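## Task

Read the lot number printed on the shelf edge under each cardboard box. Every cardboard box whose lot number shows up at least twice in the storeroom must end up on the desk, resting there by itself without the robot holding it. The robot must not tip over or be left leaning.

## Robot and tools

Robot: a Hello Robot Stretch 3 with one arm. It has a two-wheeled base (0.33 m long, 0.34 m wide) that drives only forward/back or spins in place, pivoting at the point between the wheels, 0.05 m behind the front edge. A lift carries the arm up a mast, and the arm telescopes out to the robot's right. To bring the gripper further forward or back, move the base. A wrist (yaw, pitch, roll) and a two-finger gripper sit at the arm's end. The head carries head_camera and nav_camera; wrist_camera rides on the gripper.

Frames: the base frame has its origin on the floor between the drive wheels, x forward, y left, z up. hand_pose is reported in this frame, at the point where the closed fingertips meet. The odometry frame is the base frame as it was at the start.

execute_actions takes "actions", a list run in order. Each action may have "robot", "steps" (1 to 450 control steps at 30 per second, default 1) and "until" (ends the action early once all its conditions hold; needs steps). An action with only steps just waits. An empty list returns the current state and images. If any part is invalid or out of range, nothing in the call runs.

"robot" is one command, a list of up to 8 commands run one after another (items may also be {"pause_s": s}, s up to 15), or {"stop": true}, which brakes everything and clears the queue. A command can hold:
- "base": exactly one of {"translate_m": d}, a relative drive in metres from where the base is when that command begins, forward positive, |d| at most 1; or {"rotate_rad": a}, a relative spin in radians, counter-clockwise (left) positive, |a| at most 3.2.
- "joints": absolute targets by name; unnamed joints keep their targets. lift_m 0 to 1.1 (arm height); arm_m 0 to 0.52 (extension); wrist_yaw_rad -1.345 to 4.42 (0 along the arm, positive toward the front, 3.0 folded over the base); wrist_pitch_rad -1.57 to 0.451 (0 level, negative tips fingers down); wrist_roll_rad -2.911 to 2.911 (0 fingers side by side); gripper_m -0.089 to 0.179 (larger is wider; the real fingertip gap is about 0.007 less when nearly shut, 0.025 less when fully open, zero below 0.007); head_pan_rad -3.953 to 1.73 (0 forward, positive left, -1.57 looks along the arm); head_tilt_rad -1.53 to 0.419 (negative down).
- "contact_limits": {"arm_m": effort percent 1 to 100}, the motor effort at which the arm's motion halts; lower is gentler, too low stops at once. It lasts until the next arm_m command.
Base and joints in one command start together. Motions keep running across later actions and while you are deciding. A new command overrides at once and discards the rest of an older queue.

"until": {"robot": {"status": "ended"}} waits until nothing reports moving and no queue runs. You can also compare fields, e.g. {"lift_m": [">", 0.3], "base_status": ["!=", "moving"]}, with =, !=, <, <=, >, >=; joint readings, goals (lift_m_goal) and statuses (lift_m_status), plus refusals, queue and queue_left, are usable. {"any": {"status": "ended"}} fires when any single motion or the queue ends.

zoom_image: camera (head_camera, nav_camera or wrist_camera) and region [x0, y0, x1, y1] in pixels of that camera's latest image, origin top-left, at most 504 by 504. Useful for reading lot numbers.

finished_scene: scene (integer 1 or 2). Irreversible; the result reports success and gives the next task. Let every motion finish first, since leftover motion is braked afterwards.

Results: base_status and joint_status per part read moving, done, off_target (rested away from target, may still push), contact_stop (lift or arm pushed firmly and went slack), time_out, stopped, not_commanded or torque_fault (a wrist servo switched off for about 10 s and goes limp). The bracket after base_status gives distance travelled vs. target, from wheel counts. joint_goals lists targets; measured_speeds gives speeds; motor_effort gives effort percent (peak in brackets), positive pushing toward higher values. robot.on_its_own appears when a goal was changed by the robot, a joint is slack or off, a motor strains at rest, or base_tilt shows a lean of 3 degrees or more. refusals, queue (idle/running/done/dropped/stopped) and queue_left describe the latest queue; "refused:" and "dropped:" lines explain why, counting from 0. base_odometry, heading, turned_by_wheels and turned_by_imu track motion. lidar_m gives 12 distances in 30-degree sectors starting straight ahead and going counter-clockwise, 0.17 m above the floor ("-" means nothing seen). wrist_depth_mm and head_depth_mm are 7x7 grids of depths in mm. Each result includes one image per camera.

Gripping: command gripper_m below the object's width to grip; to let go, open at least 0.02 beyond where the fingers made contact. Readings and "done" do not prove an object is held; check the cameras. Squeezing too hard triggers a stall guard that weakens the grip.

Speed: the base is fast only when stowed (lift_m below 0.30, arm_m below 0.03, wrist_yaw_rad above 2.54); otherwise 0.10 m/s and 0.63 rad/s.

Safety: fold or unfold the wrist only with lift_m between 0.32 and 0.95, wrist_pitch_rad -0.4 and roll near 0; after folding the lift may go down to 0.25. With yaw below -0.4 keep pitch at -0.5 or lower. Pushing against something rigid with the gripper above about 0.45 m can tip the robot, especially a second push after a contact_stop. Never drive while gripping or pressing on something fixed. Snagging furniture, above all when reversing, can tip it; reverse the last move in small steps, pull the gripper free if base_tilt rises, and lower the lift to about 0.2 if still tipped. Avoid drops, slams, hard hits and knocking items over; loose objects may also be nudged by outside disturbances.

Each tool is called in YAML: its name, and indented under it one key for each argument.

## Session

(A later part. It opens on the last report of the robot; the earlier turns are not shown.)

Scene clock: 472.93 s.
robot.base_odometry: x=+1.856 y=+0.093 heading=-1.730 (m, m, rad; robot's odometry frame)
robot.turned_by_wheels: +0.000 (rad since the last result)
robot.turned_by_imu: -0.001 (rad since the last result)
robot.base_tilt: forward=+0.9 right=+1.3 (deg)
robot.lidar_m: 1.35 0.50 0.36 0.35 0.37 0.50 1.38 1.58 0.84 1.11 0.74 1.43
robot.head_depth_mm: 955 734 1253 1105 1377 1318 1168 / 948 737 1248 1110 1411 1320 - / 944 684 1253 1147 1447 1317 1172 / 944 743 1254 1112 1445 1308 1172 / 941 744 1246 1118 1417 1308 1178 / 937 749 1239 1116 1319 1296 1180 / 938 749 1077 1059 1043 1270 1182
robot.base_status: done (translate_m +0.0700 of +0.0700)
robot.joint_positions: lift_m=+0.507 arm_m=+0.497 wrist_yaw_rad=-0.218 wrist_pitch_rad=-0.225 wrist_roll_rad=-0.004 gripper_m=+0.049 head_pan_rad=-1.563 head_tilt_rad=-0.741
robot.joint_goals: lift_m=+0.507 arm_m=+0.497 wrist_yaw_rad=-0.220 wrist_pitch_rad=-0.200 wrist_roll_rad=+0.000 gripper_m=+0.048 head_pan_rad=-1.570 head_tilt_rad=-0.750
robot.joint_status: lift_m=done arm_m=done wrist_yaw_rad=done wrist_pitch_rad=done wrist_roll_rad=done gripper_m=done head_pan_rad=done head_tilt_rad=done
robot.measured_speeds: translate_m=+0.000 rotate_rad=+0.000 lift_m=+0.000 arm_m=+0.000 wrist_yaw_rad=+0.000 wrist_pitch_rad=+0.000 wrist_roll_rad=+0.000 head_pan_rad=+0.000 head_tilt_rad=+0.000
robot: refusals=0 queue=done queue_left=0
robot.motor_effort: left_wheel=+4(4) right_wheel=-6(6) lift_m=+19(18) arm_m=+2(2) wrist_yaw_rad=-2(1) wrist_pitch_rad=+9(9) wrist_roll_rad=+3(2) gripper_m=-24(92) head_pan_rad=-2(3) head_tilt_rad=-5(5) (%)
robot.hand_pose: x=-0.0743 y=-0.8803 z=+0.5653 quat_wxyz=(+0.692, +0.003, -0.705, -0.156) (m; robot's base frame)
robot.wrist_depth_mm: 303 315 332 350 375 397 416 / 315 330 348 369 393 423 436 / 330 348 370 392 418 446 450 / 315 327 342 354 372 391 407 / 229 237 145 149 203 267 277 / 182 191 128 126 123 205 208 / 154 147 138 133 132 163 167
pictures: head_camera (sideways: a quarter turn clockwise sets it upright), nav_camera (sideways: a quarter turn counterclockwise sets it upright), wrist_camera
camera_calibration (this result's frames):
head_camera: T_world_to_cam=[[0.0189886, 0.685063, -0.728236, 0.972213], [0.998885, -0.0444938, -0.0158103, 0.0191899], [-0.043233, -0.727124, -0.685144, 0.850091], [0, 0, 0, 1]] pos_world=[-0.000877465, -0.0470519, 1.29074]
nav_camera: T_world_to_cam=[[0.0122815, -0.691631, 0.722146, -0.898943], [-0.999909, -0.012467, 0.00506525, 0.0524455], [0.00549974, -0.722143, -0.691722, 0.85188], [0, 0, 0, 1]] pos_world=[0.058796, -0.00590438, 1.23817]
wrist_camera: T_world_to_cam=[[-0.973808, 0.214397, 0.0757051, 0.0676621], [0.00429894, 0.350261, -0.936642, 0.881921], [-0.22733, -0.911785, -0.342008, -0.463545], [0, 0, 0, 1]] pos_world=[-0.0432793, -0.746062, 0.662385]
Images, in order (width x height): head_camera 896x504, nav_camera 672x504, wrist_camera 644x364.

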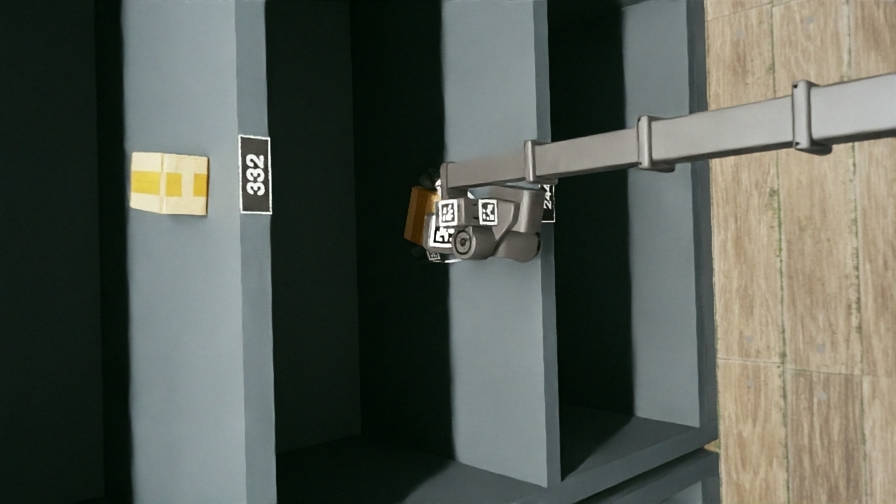

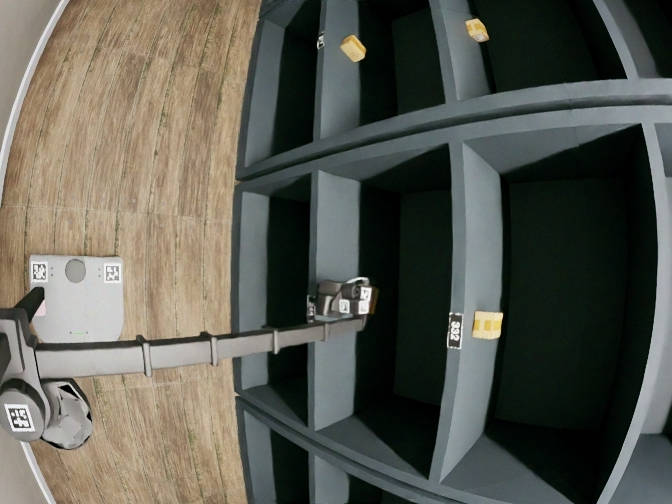

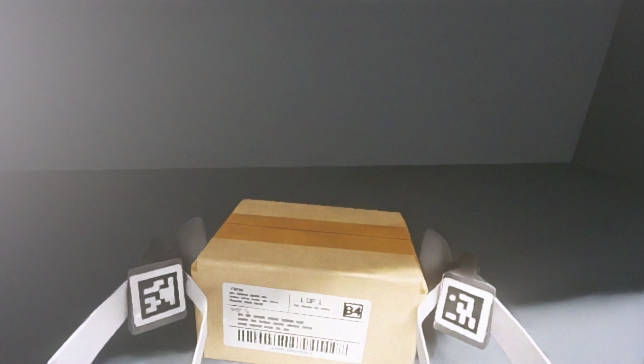

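execute_actions:
  actions:
    - {"robot":{"joints":{"lift_m":0.535}},"steps":100,"until":{"robot":{"lift_m":[">",0.525]}}}
    - {"robot":{"joints":{"arm_m":0.0,"head_pan_rad":-0.3,"head_tilt_rad":-1.3}},"steps":300,"until":{"robot":{"arm_m":["<",0.19]}}}
    - {"robot":{"base":{"translate_m":-1.0},"joints":{"lift_m":0.34,"wrist_yaw_rad":2.62,"wrist_pitch_rad":-0.4}},"steps":300,"until":{"robot":{"wrist_yaw_rad":[">",2.58]}}}
    - {"robot":{"joints":{"lift_m":0.285}},"steps":300,"until":{"robot":{"lift_m":["<",0.295]}}}

execute_actions:
  actions:
    - {"robot":{"base":{"translate_m":-1.0}},"steps":300,"until":{"robot":{"y":[">",1.1]}}}
    - {"robot":[{"base":{"translate_m":-0.91}},{"base":{"rotate_rad":-1.387},"joints":{"head_pan_rad":0.0,"head_tilt_rad":-0.7}}],"steps":300,"until":{"robot":{"status":"ended"}}}

Scene clock: 500.20 s.
robot.base_odometry: x=+1.892 y=+0.320 heading=-1.730 (m, m, rad; robot's odometry frame)
robot.turned_by_wheels: +0.000 (rad since the last result)
robot.turned_by_imu: -0.001 (rad since the last result)
robot.base_tilt: forward=+1.0 right=+1.3 (deg)
robot.lidar_m: 1.35 0.50 0.36 0.35 0.36 0.50 1.39 1.39 0.72 1.10 0.87 1.59
robot.head_depth_mm: 1498 1284 1378 1333 1264 1205 1146 / 1503 1468 1408 1334 1267 1207 1143 / 1554 1496 1407 1327 1263 - 1134 / 1597 1484 1400 1323 1267 - - / 1583 1483 1390 1323 1256 - - / 1571 1483 1395 1318 1258 1188 - / 1575 1474 1393 1317 1244 1129 975
robot.base_status: moving (translate_m -0.2298 of -1.0000)
robot.joint_positions: lift_m=+0.293 arm_m=+0.003 wrist_yaw_rad=+2.616 wrist_pitch_rad=-0.422 wrist_roll_rad=-0.004 gripper_m=+0.049 head_pan_rad=-0.307 head_tilt_rad=-1.285
robot.joint_goals: lift_m=+0.285 arm_m=+0.000 wrist_yaw_rad=+2.620 wrist_pitch_rad=-0.400 wrist_roll_rad=+0.000 gripper_m=+0.048 head_pan_rad=-0.300 head_tilt_rad=-1.300
robot.joint_status: lift_m=moving arm_m=moving wrist_yaw_rad=moving wrist_pitch_rad=moving wrist_roll_rad=done gripper_m=done head_pan_rad=done head_tilt_rad=done
robot.measured_speeds: translate_m=-0.129 rotate_rad=+0.001 lift_m=-0.059 arm_m=+0.000 wrist_yaw_rad=+0.000 wrist_pitch_rad=+0.000 wrist_roll_rad=+0.000 head_pan_rad=+0.000 head_tilt_rad=+0.000
robot: refusals=0 queue=running queue_left=0
robot.motor_effort: left_wheel=-4(5) right_wheel=-13(14) lift_m=+19(27) arm_m=-2(6) wrist_yaw_rad=+5(7) wrist_pitch_rad=+4(6) wrist_roll_rad=+3(3) gripper_m=-17(21) head_pan_rad=+4(49) head_tilt_rad=-8(40) (%)
robot.hand_pose: x=+0.0910 y=+0.0457 z=+0.3048 quat_wxyz=(+0.323, +0.705, -0.036, +0.631) (m; robot's base frame)
robot.wrist_depth_mm: 304 331 374 423 500 599 749 / 319 353 401 459 552 664 861 / 336 379 434 511 608 762 - / 359 405 467 552 678 819 881 / 386 432 147 151 399 683 690 / 413 433 129 128 128 561 574 / - - 136 134 135 463 489
pictures: head_camera (sideways: a quarter turn clockwise sets it upright), nav_camera (sideways: a quarter turn counterclockwise sets it upright), wrist_camera
camera_calibration (this result's frames):
head_camera: T_world_to_cam=[[-0.910621, 0.313919, -0.268747, 0.379318], [0.33631, 0.940879, -0.040524, 0.0553858], [0.240137, -0.127284, -0.962358, 1.20867], [0, 0, 0, 1]] pos_world=[0.0365421, -0.0173421, 1.26736]
nav_camera: T_world_to_cam=[[0.922599, -0.284966, 0.260012, -0.302493], [-0.295594, -0.955312, 0.00185924, 0.0523255], [0.247863, -0.0785734, -0.965604, 1.20636], [0, 0, 0, 1]] pos_world=[-0.00446644, 0.0585752, 1.24342]
wrist_camera: T_world_to_cam=[[0.870667, -0.486296, 0.0738585, -0.0854165], [-0.198819, -0.485285, -0.851452, 0.343571], [0.4499, 0.726647, -0.519206, 0.246747], [0, 0, 0, 1]] pos_world=[0.0316665, -0.0541054, 0.426956]
Images, in order (width x height): head_camera 896x504, nav_camera 672x504, wrist_camera 644x364.

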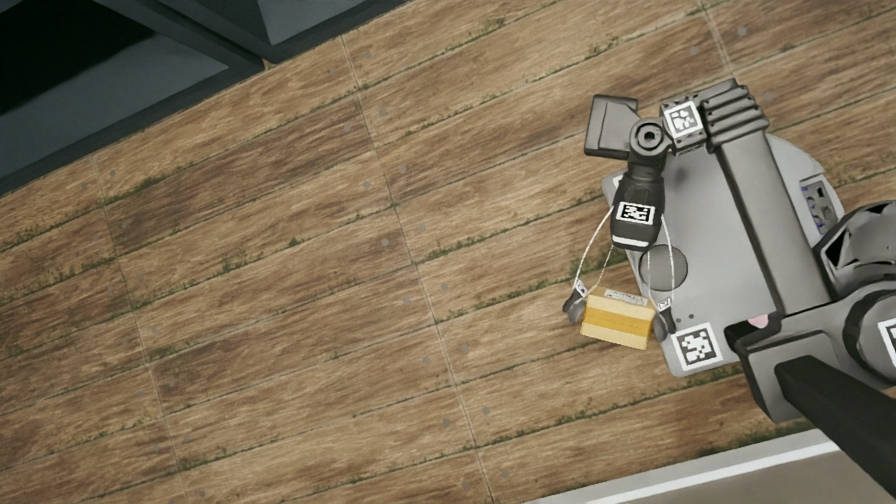

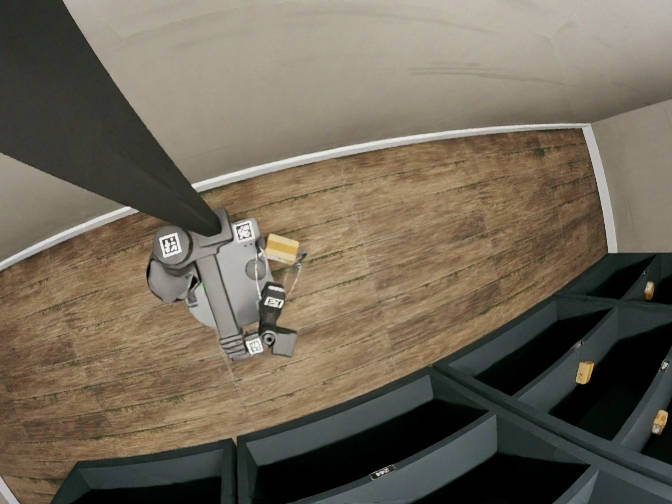

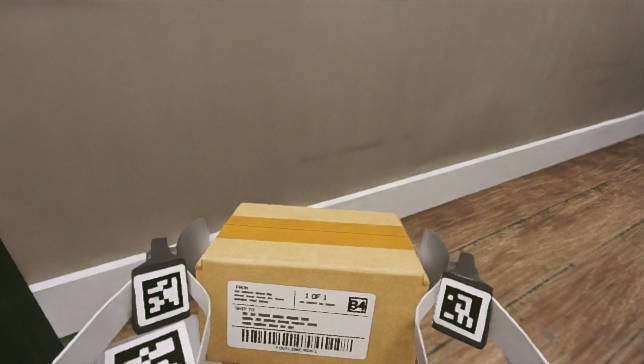

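Scene clock: 509.53 s.
robot.base_odometry: x=+2.163 y=+2.007 heading=-3.117 (m, m, rad; robot's odometry frame)
robot.turned_by_wheels: -1.387 (rad since the last result)
robot.turned_by_imu: -1.411 (rad since the last result)
robot.base_tilt: forward=+0.9 right=+1.3 (deg)
robot.lidar_m: 1.06 0.80 1.49 0.83 0.43 0.36 0.36 0.40 0.57 0.57 0.63 1.01
robot.head_depth_mm: 2903 3103 2540 1967 1628 1371 1188 / 2960 3231 2530 1987 1625 1371 1192 / 2991 3233 2549 1995 1630 1374 1189 / 3046 3319 2570 1996 1627 1377 1191 / 2963 3285 2573 2000 1633 1387 1195 / 2958 3431 2468 1395 1468 1350 1197 / 949 982 1015 1053 1138 1328 1198
robot.base_status: done (rotate_rad -1.3868 of -1.3870)
robot.joint_positions: lift_m=+0.285 arm_m=+0.003 wrist_yaw_rad=+2.617 wrist_pitch_rad=-0.422 wrist_roll_rad=-0.004 gripper_m=+0.049 head_pan_rad=-0.007 head_tilt_rad=-0.704
robot.joint_goals: lift_m=+0.285 arm_m=+0.000 wrist_yaw_rad=+2.620 wrist_pitch_rad=-0.400 wrist_roll_rad=+0.000 gripper_m=+0.048 head_pan_rad=+0.000 head_tilt_rad=-0.700
robot.joint_status: lift_m=done arm_m=done wrist_yaw_rad=done wrist_pitch_rad=done wrist_roll_rad=done gripper_m=done head_pan_rad=done head_tilt_rad=done
robot.measured_speeds: translate_m=+0.000 rotate_rad=+0.000 lift_m=+0.000 arm_m=+0.000 wrist_yaw_rad=+0.000 wrist_pitch_rad=+0.000 wrist_roll_rad=+0.000 head_pan_rad=+0.000 head_tilt_rad=+0.000
robot: refusals=0 queue=done queue_left=0
robot.motor_effort: left_wheel=+5(13) right_wheel=-6(15) lift_m=+20(22) arm_m=-2(5) wrist_yaw_rad=+3(5) wrist_pitch_rad=+8(6) wrist_roll_rad=+3(3) gripper_m=-18(17) head_pan_rad=+4(28) head_tilt_rad=+1(33) (%)
robot.hand_pose: x=+0.0908 y=+0.0457 z=+0.2968 quat_wxyz=(+0.323, +0.705, -0.035, +0.631) (m; robot's base frame)
robot.wrist_depth_mm: - - - - - - 673 / 929 - - - - - 746 / 856 964 - - - 781 841 / 713 736 764 795 801 799 859 / 592 610 147 151 392 662 685 / 503 521 129 128 128 560 568 / - - 136 135 135 452 474
pictures: head_camera (sideways: a quarter turn clockwise sets it upright), nav_camera (sideways: a quarter turn counterclockwise sets it upright), wrist_camera
camera_calibration (this result's frames):
head_camera: T_world_to_cam=[[-0.657858, 0.0288568, -0.752589, 1.00808], [0.0596935, 0.99812, -0.0139085, 0.0224438], [0.750773, -0.0540745, -0.658344, 0.810389], [0, 0, 0, 1]] pos_world=[0.0534169, -0.00767015, 1.2925]
nav_camera: T_world_to_cam=[[0.665101, 0.00231212, 0.74675, -0.934991], [-0.00240174, -0.999983, 0.00523533, 0.046139], [0.746749, -0.00527552, -0.665085, 0.812711], [0, 0, 0, 1]] pos_world=[0.0150827, 0.0525875, 1.23848]
wrist_camera: T_world_to_cam=[[0.870984, -0.48573, 0.0738456, -0.0847456], [-0.198787, -0.485853, -0.851135, 0.336714], [0.4493, 0.726646, -0.519727, 0.242908], [0, 0, 0, 1]] pos_world=[0.0316083, -0.0540776, 0.419093]
Images, in order (width x height): head_camera 896x504, nav_camera 672x504, wrist_camera 644x364.

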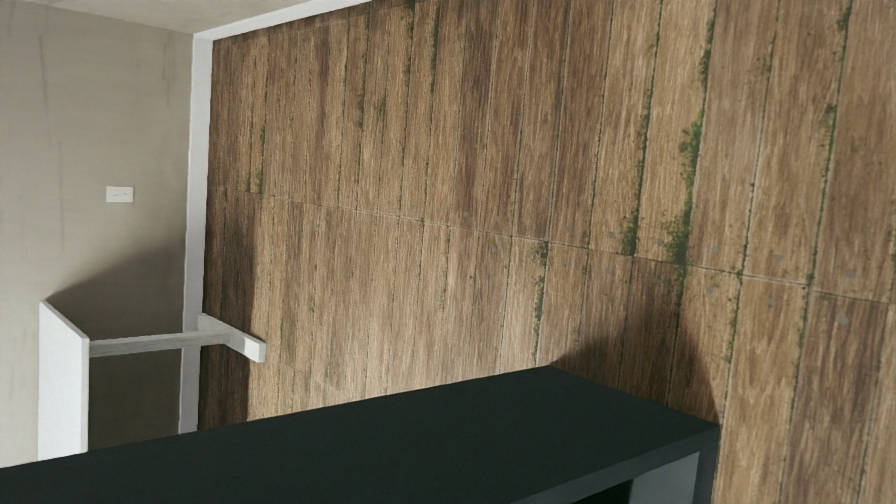

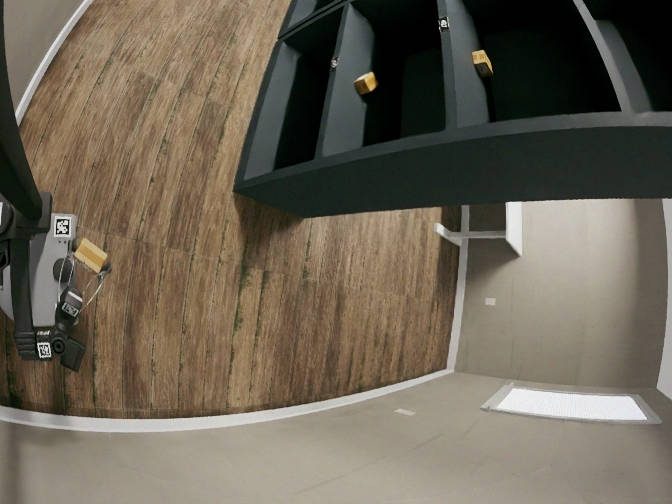

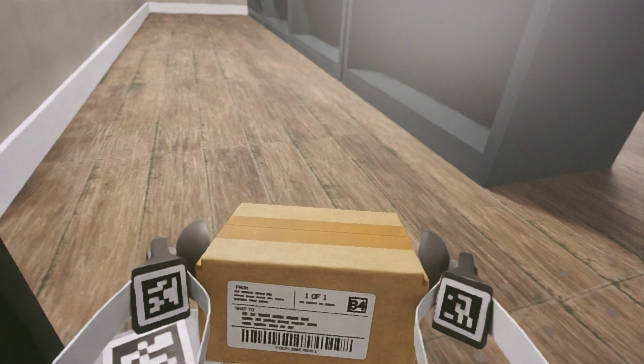

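execute_actions:
  actions:
    - {"robot":{"base":{"translate_m":1.0}},"steps":300,"until":{"robot":{"translate_m":[">",0.6]}}}
    - {"robot":{"base":{"translate_m":1.0}},"steps":300,"until":{"robot":{"translate_m":[">",0.5]}}}
    - {"robot":{"base":{"translate_m":0.98}},"steps":300,"until":{"robot":{"translate_m":[">",0.86]}}}
    - {"robot":{"joints":{"lift_m":0.76,"head_pan_rad":-1.57}},"steps":300,"until":{"robot":{"base_status":["!=","moving"]}}}
    - {"robot":{"base":{"rotate_rad":1.98}},"steps":300,"until":{"robot":{"lift_m":[">",0.34]}}}
    - {"robot":{"joints":{"wrist_yaw_rad":0.0,"wrist_pitch_rad":-0.2}},"steps":300,"until":{"robot":{"status":"ended"}}}

Scene clock: 530.50 s.
robot.base_odometry: x=+0.073 y=+1.955 heading=-1.137 (m, m, rad; robot's odometry frame)
robot.turned_by_wheels: +1.980 (rad since the last result)
robot.turned_by_imu: +2.011 (rad since the last result)
robot.base_tilt: forward=+0.8 right=+1.3 (deg)
robot.lidar_m: 1.25 0.96 0.95 1.26 0.97 0.95 1.01 1.37 1.35 1.01 1.28 2.90
robot.head_depth_mm: 1176 1301 1441 1643 1618 1368 - / 1240 1360 1164 1765 1616 1375 - / 1310 1420 1116 964 1450 1377 - / 1387 1490 1123 935 574 1348 1173 / 1484 1567 1132 1823 1650 1378 1197 / 1587 1582 1131 1877 1632 1378 1198 / 1691 1593 1133 1945 1645 1388 1201
robot.base_status: done (rotate_rad +1.9798 of +1.9800)
robot.joint_positions: lift_m=+0.760 arm_m=+0.003 wrist_yaw_rad=+0.003 wrist_pitch_rad=-0.234 wrist_roll_rad=-0.004 gripper_m=+0.049 head_pan_rad=-1.563 head_tilt_rad=-0.704
robot.joint_goals: lift_m=+0.760 arm_m=+0.000 wrist_yaw_rad=+0.000 wrist_pitch_rad=-0.200 wrist_roll_rad=+0.000 gripper_m=+0.048 head_pan_rad=-1.570 head_tilt_rad=-0.700
robot.joint_status: lift_m=done arm_m=done wrist_yaw_rad=done wrist_pitch_rad=done wrist_roll_rad=done gripper_m=done head_pan_rad=done head_tilt_rad=done
robot.measured_speeds: translate_m=+0.000 rotate_rad=+0.000 lift_m=+0.000 arm_m=+0.000 wrist_yaw_rad=+0.000 wrist_pitch_rad=+0.000 wrist_roll_rad=+0.000 head_pan_rad=+0.000 head_tilt_rad=+0.000
robot: refusals=0 queue=done queue_left=0
robot.motor_effort: left_wheel=-5(14) right_wheel=+6(11) lift_m=+26(28) arm_m=-3(3) wrist_yaw_rad=-2(4) wrist_pitch_rad=+13(14) wrist_roll_rad=+2(3) gripper_m=-18(17) head_pan_rad=-3(45) head_tilt_rad=+1(2) (%)
robot.hand_pose: x=-0.0207 y=-0.3917 z=+0.8156 quat_wxyz=(+0.704, +0.084, -0.700, -0.082) (m; robot's base frame)
robot.wrist_depth_mm: - - - - - 943 820 / - - - - - 969 852 / - 811 846 882 981 - 877 / - - 614 532 - - 909 / - - 147 151 - - 942 / - - 129 127 128 - 987 / - - 136 135 135 - -
pictures: head_camera (sideways: a quarter turn clockwise sets it upright), nav_camera (sideways: a quarter turn counterclockwise sets it upright), wrist_camera
camera_calibration (this result's frames):
head_camera: T_world_to_cam=[[0.0191242, 0.657702, -0.753035, 1.00453], [0.998894, -0.0449287, -0.0138727, 0.0166681], [-0.042957, -0.751937, -0.657834, 0.814568], [0, 0, 0, 1]] pos_world=[-0.000869165, -0.0474315, 1.29253]
nav_camera: T_world_to_cam=[[0.0121485, -0.664488, 0.747201, -0.931596], [-0.99991, -0.0123903, 0.00523845, 0.0522197], [0.00577715, -0.747197, -0.664578, 0.816572], [0, 0, 0, 1]] pos_world=[0.058815, -0.00824662, 1.23849]
wrist_camera: T_world_to_cam=[[-0.997132, -0.0050967, 0.0755048, -0.0901083], [-0.0724802, 0.35123, -0.93348, 0.941257], [-0.0217619, -0.936276, -0.350592, 0.081445], [0, 0, 0, 1]] pos_world=[-0.019855, -0.254802, 0.914002]
Images, in order (width x height): head_camera 896x504, nav_camera 672x504, wrist_camera 644x364.

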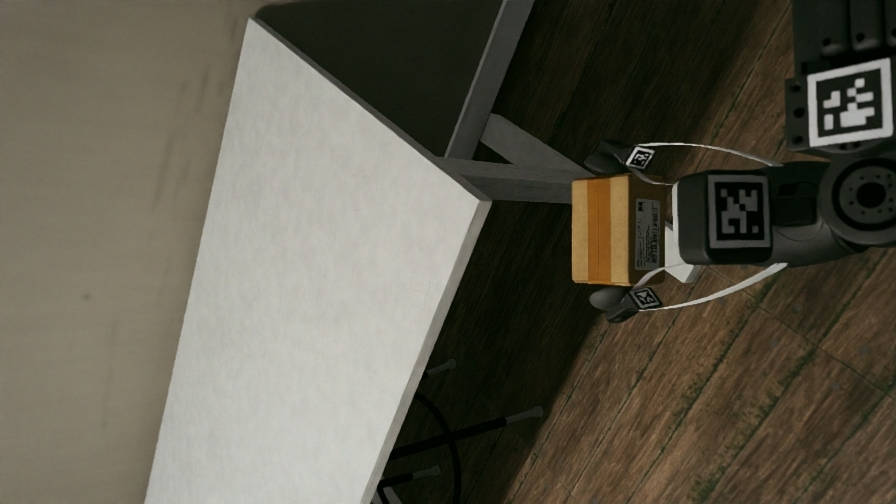

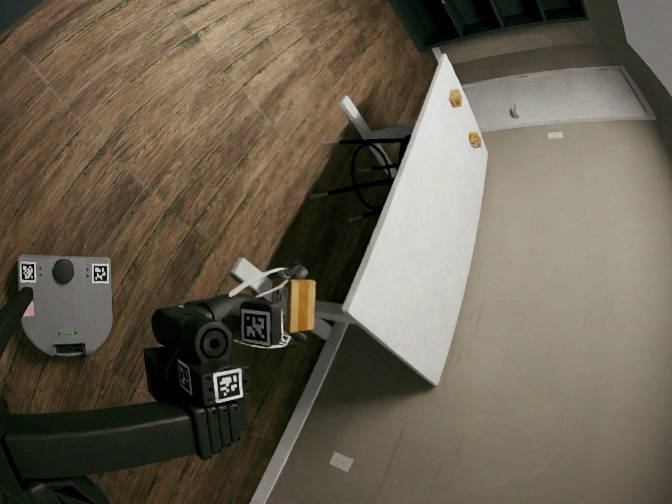

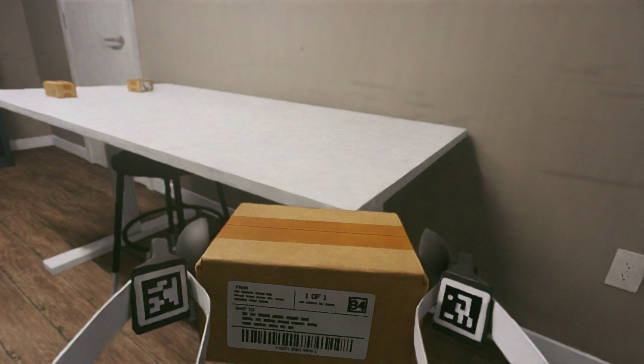

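execute_actions:
  actions:
    - {"robot":{"joints":{"arm_m":0.518,"lift_m":0.718,"wrist_pitch_rad":-0.192}},"steps":300,"until":{"robot":{"status":"ended"}}}

Scene clock: 538.43 s.
robot.base_odometry: x=+0.073 y=+1.955 heading=-1.137 (m, m, rad; robot's odometry frame)
robot.turned_by_wheels: +0.000 (rad since the last result)
robot.turned_by_imu: -0.001 (rad since the last result)
robot.base_tilt: forward=+0.9 right=+1.4 (deg)
robot.lidar_m: 1.25 0.96 0.95 1.25 0.97 0.95 1.01 1.38 1.35 1.01 1.28 2.91
robot.head_depth_mm: 1174 1297 1436 1649 1623 1397 - / 1241 1353 1166 1714 - 1340 1189 / 1310 1421 1223 1104 1545 1377 1194 / 1391 1485 1222 933 1629 1368 1196 / 1486 1574 1125 1822 1634 1376 1192 / 1586 1581 1127 1881 1640 1381 1199 / 1704 1596 1134 1941 1644 1381 1202
robot.base_status: done (rotate_rad +1.9798 of +1.9800)
robot.joint_positions: lift_m=+0.718 arm_m=+0.518 wrist_yaw_rad=+0.002 wrist_pitch_rad=-0.226 wrist_roll_rad=-0.004 gripper_m=+0.049 head_pan_rad=-1.563 head_tilt_rad=-0.704
robot.joint_goals: lift_m=+0.718 arm_m=+0.518 wrist_yaw_rad=+0.000 wrist_pitch_rad=-0.192 wrist_roll_rad=+0.000 gripper_m=+0.048 head_pan_rad=-1.570 head_tilt_rad=-0.700
robot.joint_status: lift_m=done arm_m=done wrist_yaw_rad=done wrist_pitch_rad=done wrist_roll_rad=done gripper_m=done head_pan_rad=done head_tilt_rad=done
robot.measured_speeds: translate_m=+0.000 rotate_rad=+0.000 lift_m=+0.000 arm_m=+0.000 wrist_yaw_rad=+0.000 wrist_pitch_rad=+0.000 wrist_roll_rad=+0.000 head_pan_rad=+0.000 head_tilt_rad=+0.000
robot: refusals=0 queue=done queue_left=0
robot.motor_effort: left_wheel=-4(5) right_wheel=+6(6) lift_m=+19(24) arm_m=+1(2) wrist_yaw_rad=-1(3) wrist_pitch_rad=+13(15) wrist_roll_rad=+3(3) gripper_m=-18(18) head_pan_rad=-3(3) head_tilt_rad=+2(1) (%)
robot.hand_pose: x=-0.0210 y=-0.9070 z=+0.7760 quat_wxyz=(+0.704, +0.081, -0.701, -0.079) (m; robot's base frame)
robot.wrist_depth_mm: - - 943 780 674 584 513 / - - 987 814 693 606 538 / 595 627 669 727 689 619 555 / 374 389 405 422 441 469 536 / 276 285 147 151 230 320 330 / 215 227 128 127 128 244 248 / 184 175 136 135 135 189 199
pictures: head_camera (sideways: a quarter turn clockwise sets it upright), nav_camera (sideways: a quarter turn counterclockwise sets it upright), wrist_camera
camera_calibration (this result's frames):
head_camera: T_world_to_cam=[[0.0192105, 0.6577, -0.753035, 1.00453], [0.998888, -0.0450598, -0.0138727, 0.0166681], [-0.0430557, -0.751931, -0.657834, 0.814568], [0, 0, 0, 1]] pos_world=[-0.00087539, -0.0474306, 1.29253]
nav_camera: T_world_to_cam=[[0.0120612, -0.664489, 0.747201, -0.931595], [-0.999911, -0.0122591, 0.00523845, 0.0522197], [0.00567908, -0.747197, -0.664578, 0.816573], [0, 0, 0, 1]] pos_world=[0.0588139, -0.00825354, 1.23849]
wrist_camera: T_world_to_cam=[[-0.997139, -0.00323086, 0.0755169, -0.0883627], [-0.0720207, 0.343833, -0.936265, 1.08066], [-0.0229403, -0.939025, -0.343083, -0.423292], [0, 0, 0, 1]] pos_world=[-0.0199904, -0.769335, 0.873235]
Images, in order (width x height): head_camera 896x504, nav_camera 672x504, wrist_camera 644x364.

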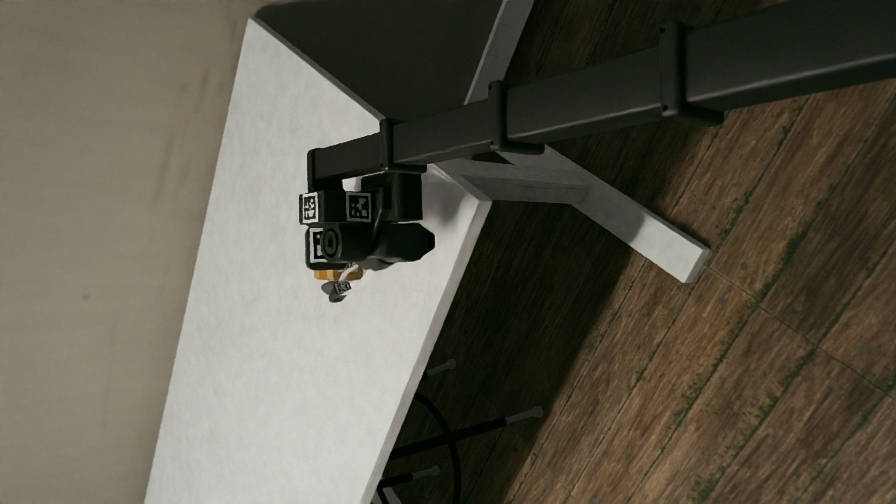

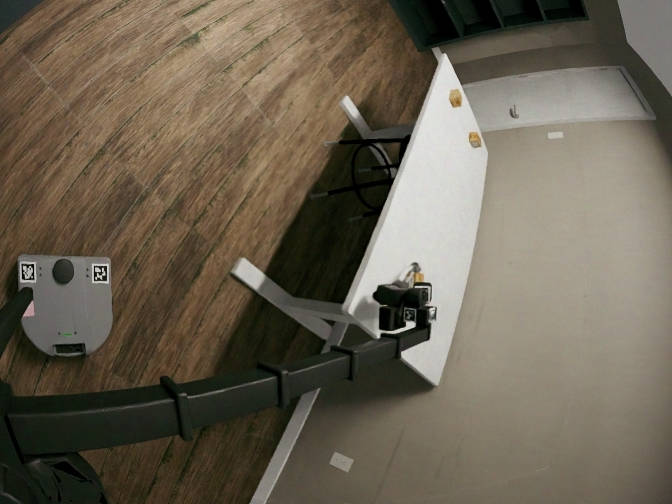

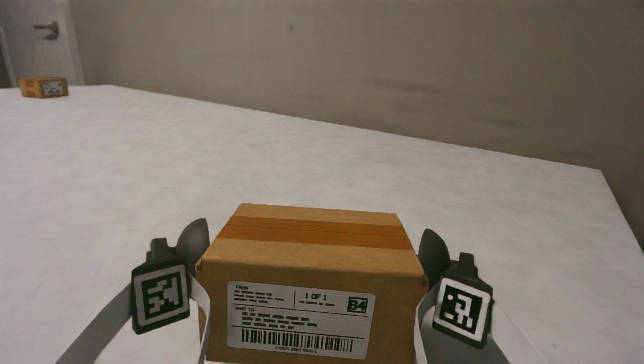

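execute_actions:
  actions:
    - {"robot":[{"joints":{"lift_m":0.695,"head_pan_rad":-1.25,"head_tilt_rad":-0.5}},{"joints":{"gripper_m":0.17}}],"steps":300,"until":{"robot":{"gripper_m":[">",0.15]}}}
    - {"robot":{"joints":{"arm_m":0.38,"lift_m":0.72}},"steps":300,"until":{"robot":{"status":"ended"}}}

Scene clock: 549.23 s.
robot.base_odometry: x=+0.073 y=+1.955 heading=-1.137 (m, m, rad; robot's odometry frame)
robot.turned_by_wheels: +0.000 (rad since the last result)
robot.turned_by_imu: -0.001 (rad since the last result)
robot.base_tilt: forward=+0.9 right=+1.3 (deg)
robot.lidar_m: 1.25 0.96 0.95 1.25 0.96 0.95 1.01 1.38 1.35 1.01 1.28 2.89
robot.head_depth_mm: 1353 1447 1521 1158 - 1404 1305 / 1482 1594 1647 1165 960 1580 1280 / 1618 1769 1770 1175 1774 1583 1316 / 1813 1976 1782 1181 1868 1589 1317 / 2042 2263 1805 1316 1921 1595 1322 / 2324 2592 1793 2454 2007 1597 1327 / 2716 3159 3224 2709 2025 1609 1331
robot.base_status: done (rotate_rad +1.9798 of +1.9800)
robot.joint_positions: lift_m=+0.720 arm_m=+0.380 wrist_yaw_rad=+0.002 wrist_pitch_rad=-0.217 wrist_roll_rad=-0.004 gripper_m=+0.170 head_pan_rad=-1.257 head_tilt_rad=-0.507
robot.joint_goals: lift_m=+0.720 arm_m=+0.380 wrist_yaw_rad=+0.000 wrist_pitch_rad=-0.192 wrist_roll_rad=+0.000 gripper_m=+0.170 head_pan_rad=-1.250 head_tilt_rad=-0.500
robot.joint_status: lift_m=done arm_m=done wrist_yaw_rad=done wrist_pitch_rad=done wrist_roll_rad=done gripper_m=done head_pan_rad=done head_tilt_rad=done
robot.measured_speeds: translate_m=+0.000 rotate_rad=+0.000 lift_m=+0.000 arm_m=+0.000 wrist_yaw_rad=+0.000 wrist_pitch_rad=+0.000 wrist_roll_rad=+0.000 head_pan_rad=+0.000 head_tilt_rad=+0.000
robot: refusals=0 queue=done queue_left=0
robot.motor_effort: left_wheel=-5(5) right_wheel=+6(6) lift_m=+26(25) arm_m=-2(0) wrist_yaw_rad=-1(2) wrist_pitch_rad=+10(13) wrist_roll_rad=+3(2) gripper_m=+1(84) head_pan_rad=+5(29) head_tilt_rad=+3(20) (%)
robot.hand_pose: x=-0.0210 y=-0.7703 z=+0.7797 quat_wxyz=(+0.705, +0.078, -0.701, -0.076) (m; robot's base frame)
robot.wrist_depth_mm: - - - 910 769 678 603 / - - - 925 800 705 616 / 630 661 718 783 798 714 639 / 392 406 422 295 467 486 651 / 287 301 298 274 319 350 679 / - 228 232 239 243 249 701 / 190 186 189 193 197 195 696
pictures: head_camera (sideways: a quarter turn clockwise sets it upright), nav_camera (sideways: a quarter turn counterclockwise sets it upright), wrist_camera
camera_calibration (this result's frames):
head_camera: T_world_to_cam=[[-0.130606, 0.48103, -0.866921, 1.15392], [0.966549, 0.25646, -0.00331327, 0.00312035], [0.220736, -0.838355, -0.498434, 0.605586], [0, 0, 0, 1]] pos_world=[0.014018, -0.0481746, 1.30221]
nav_camera: T_world_to_cam=[[0.16278, -0.479034, 0.862571, -1.08292], [-0.950071, -0.311976, 0.00603435, 0.0508781], [0.266211, -0.820486, -0.5059, 0.608552], [0, 0, 0, 1]] pos_world=[0.062612, -0.00357464, 1.24166]
wrist_camera: T_world_to_cam=[[-0.997141, -0.00258033, 0.075524, -0.0877075], [-0.072004, 0.335748, -0.939196, 1.03323], [-0.0229336, -0.941948, -0.334974, -0.302201], [0, 0, 0, 1]] pos_world=[-0.0199906, -0.631789, 0.875799]
Images, in order (width x height): head_camera 896x504, nav_camera 672x504, wrist_camera 644x364.

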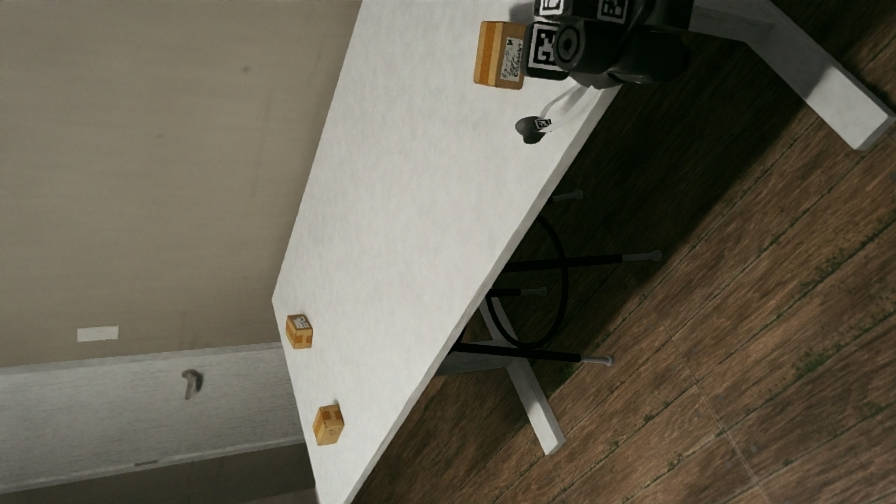

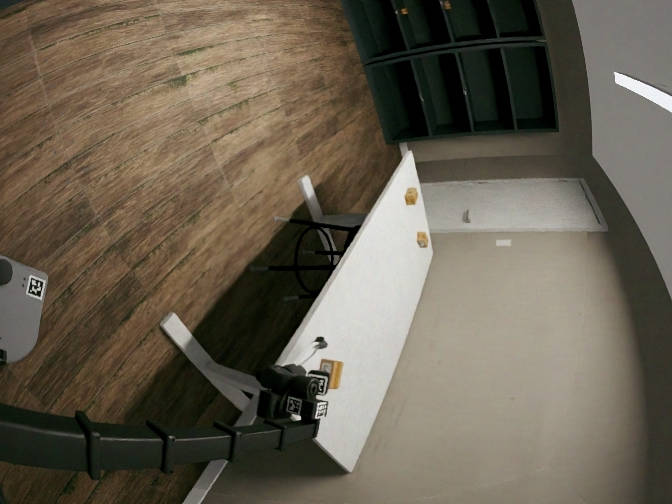

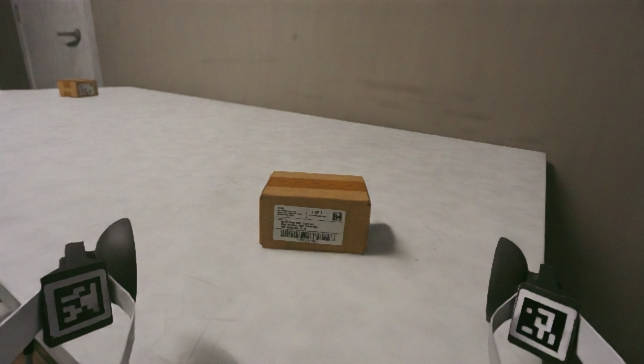

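All three "244" boxes are on the desk.

finished_scene:
  scene: 1

The scene is finished: the task was done.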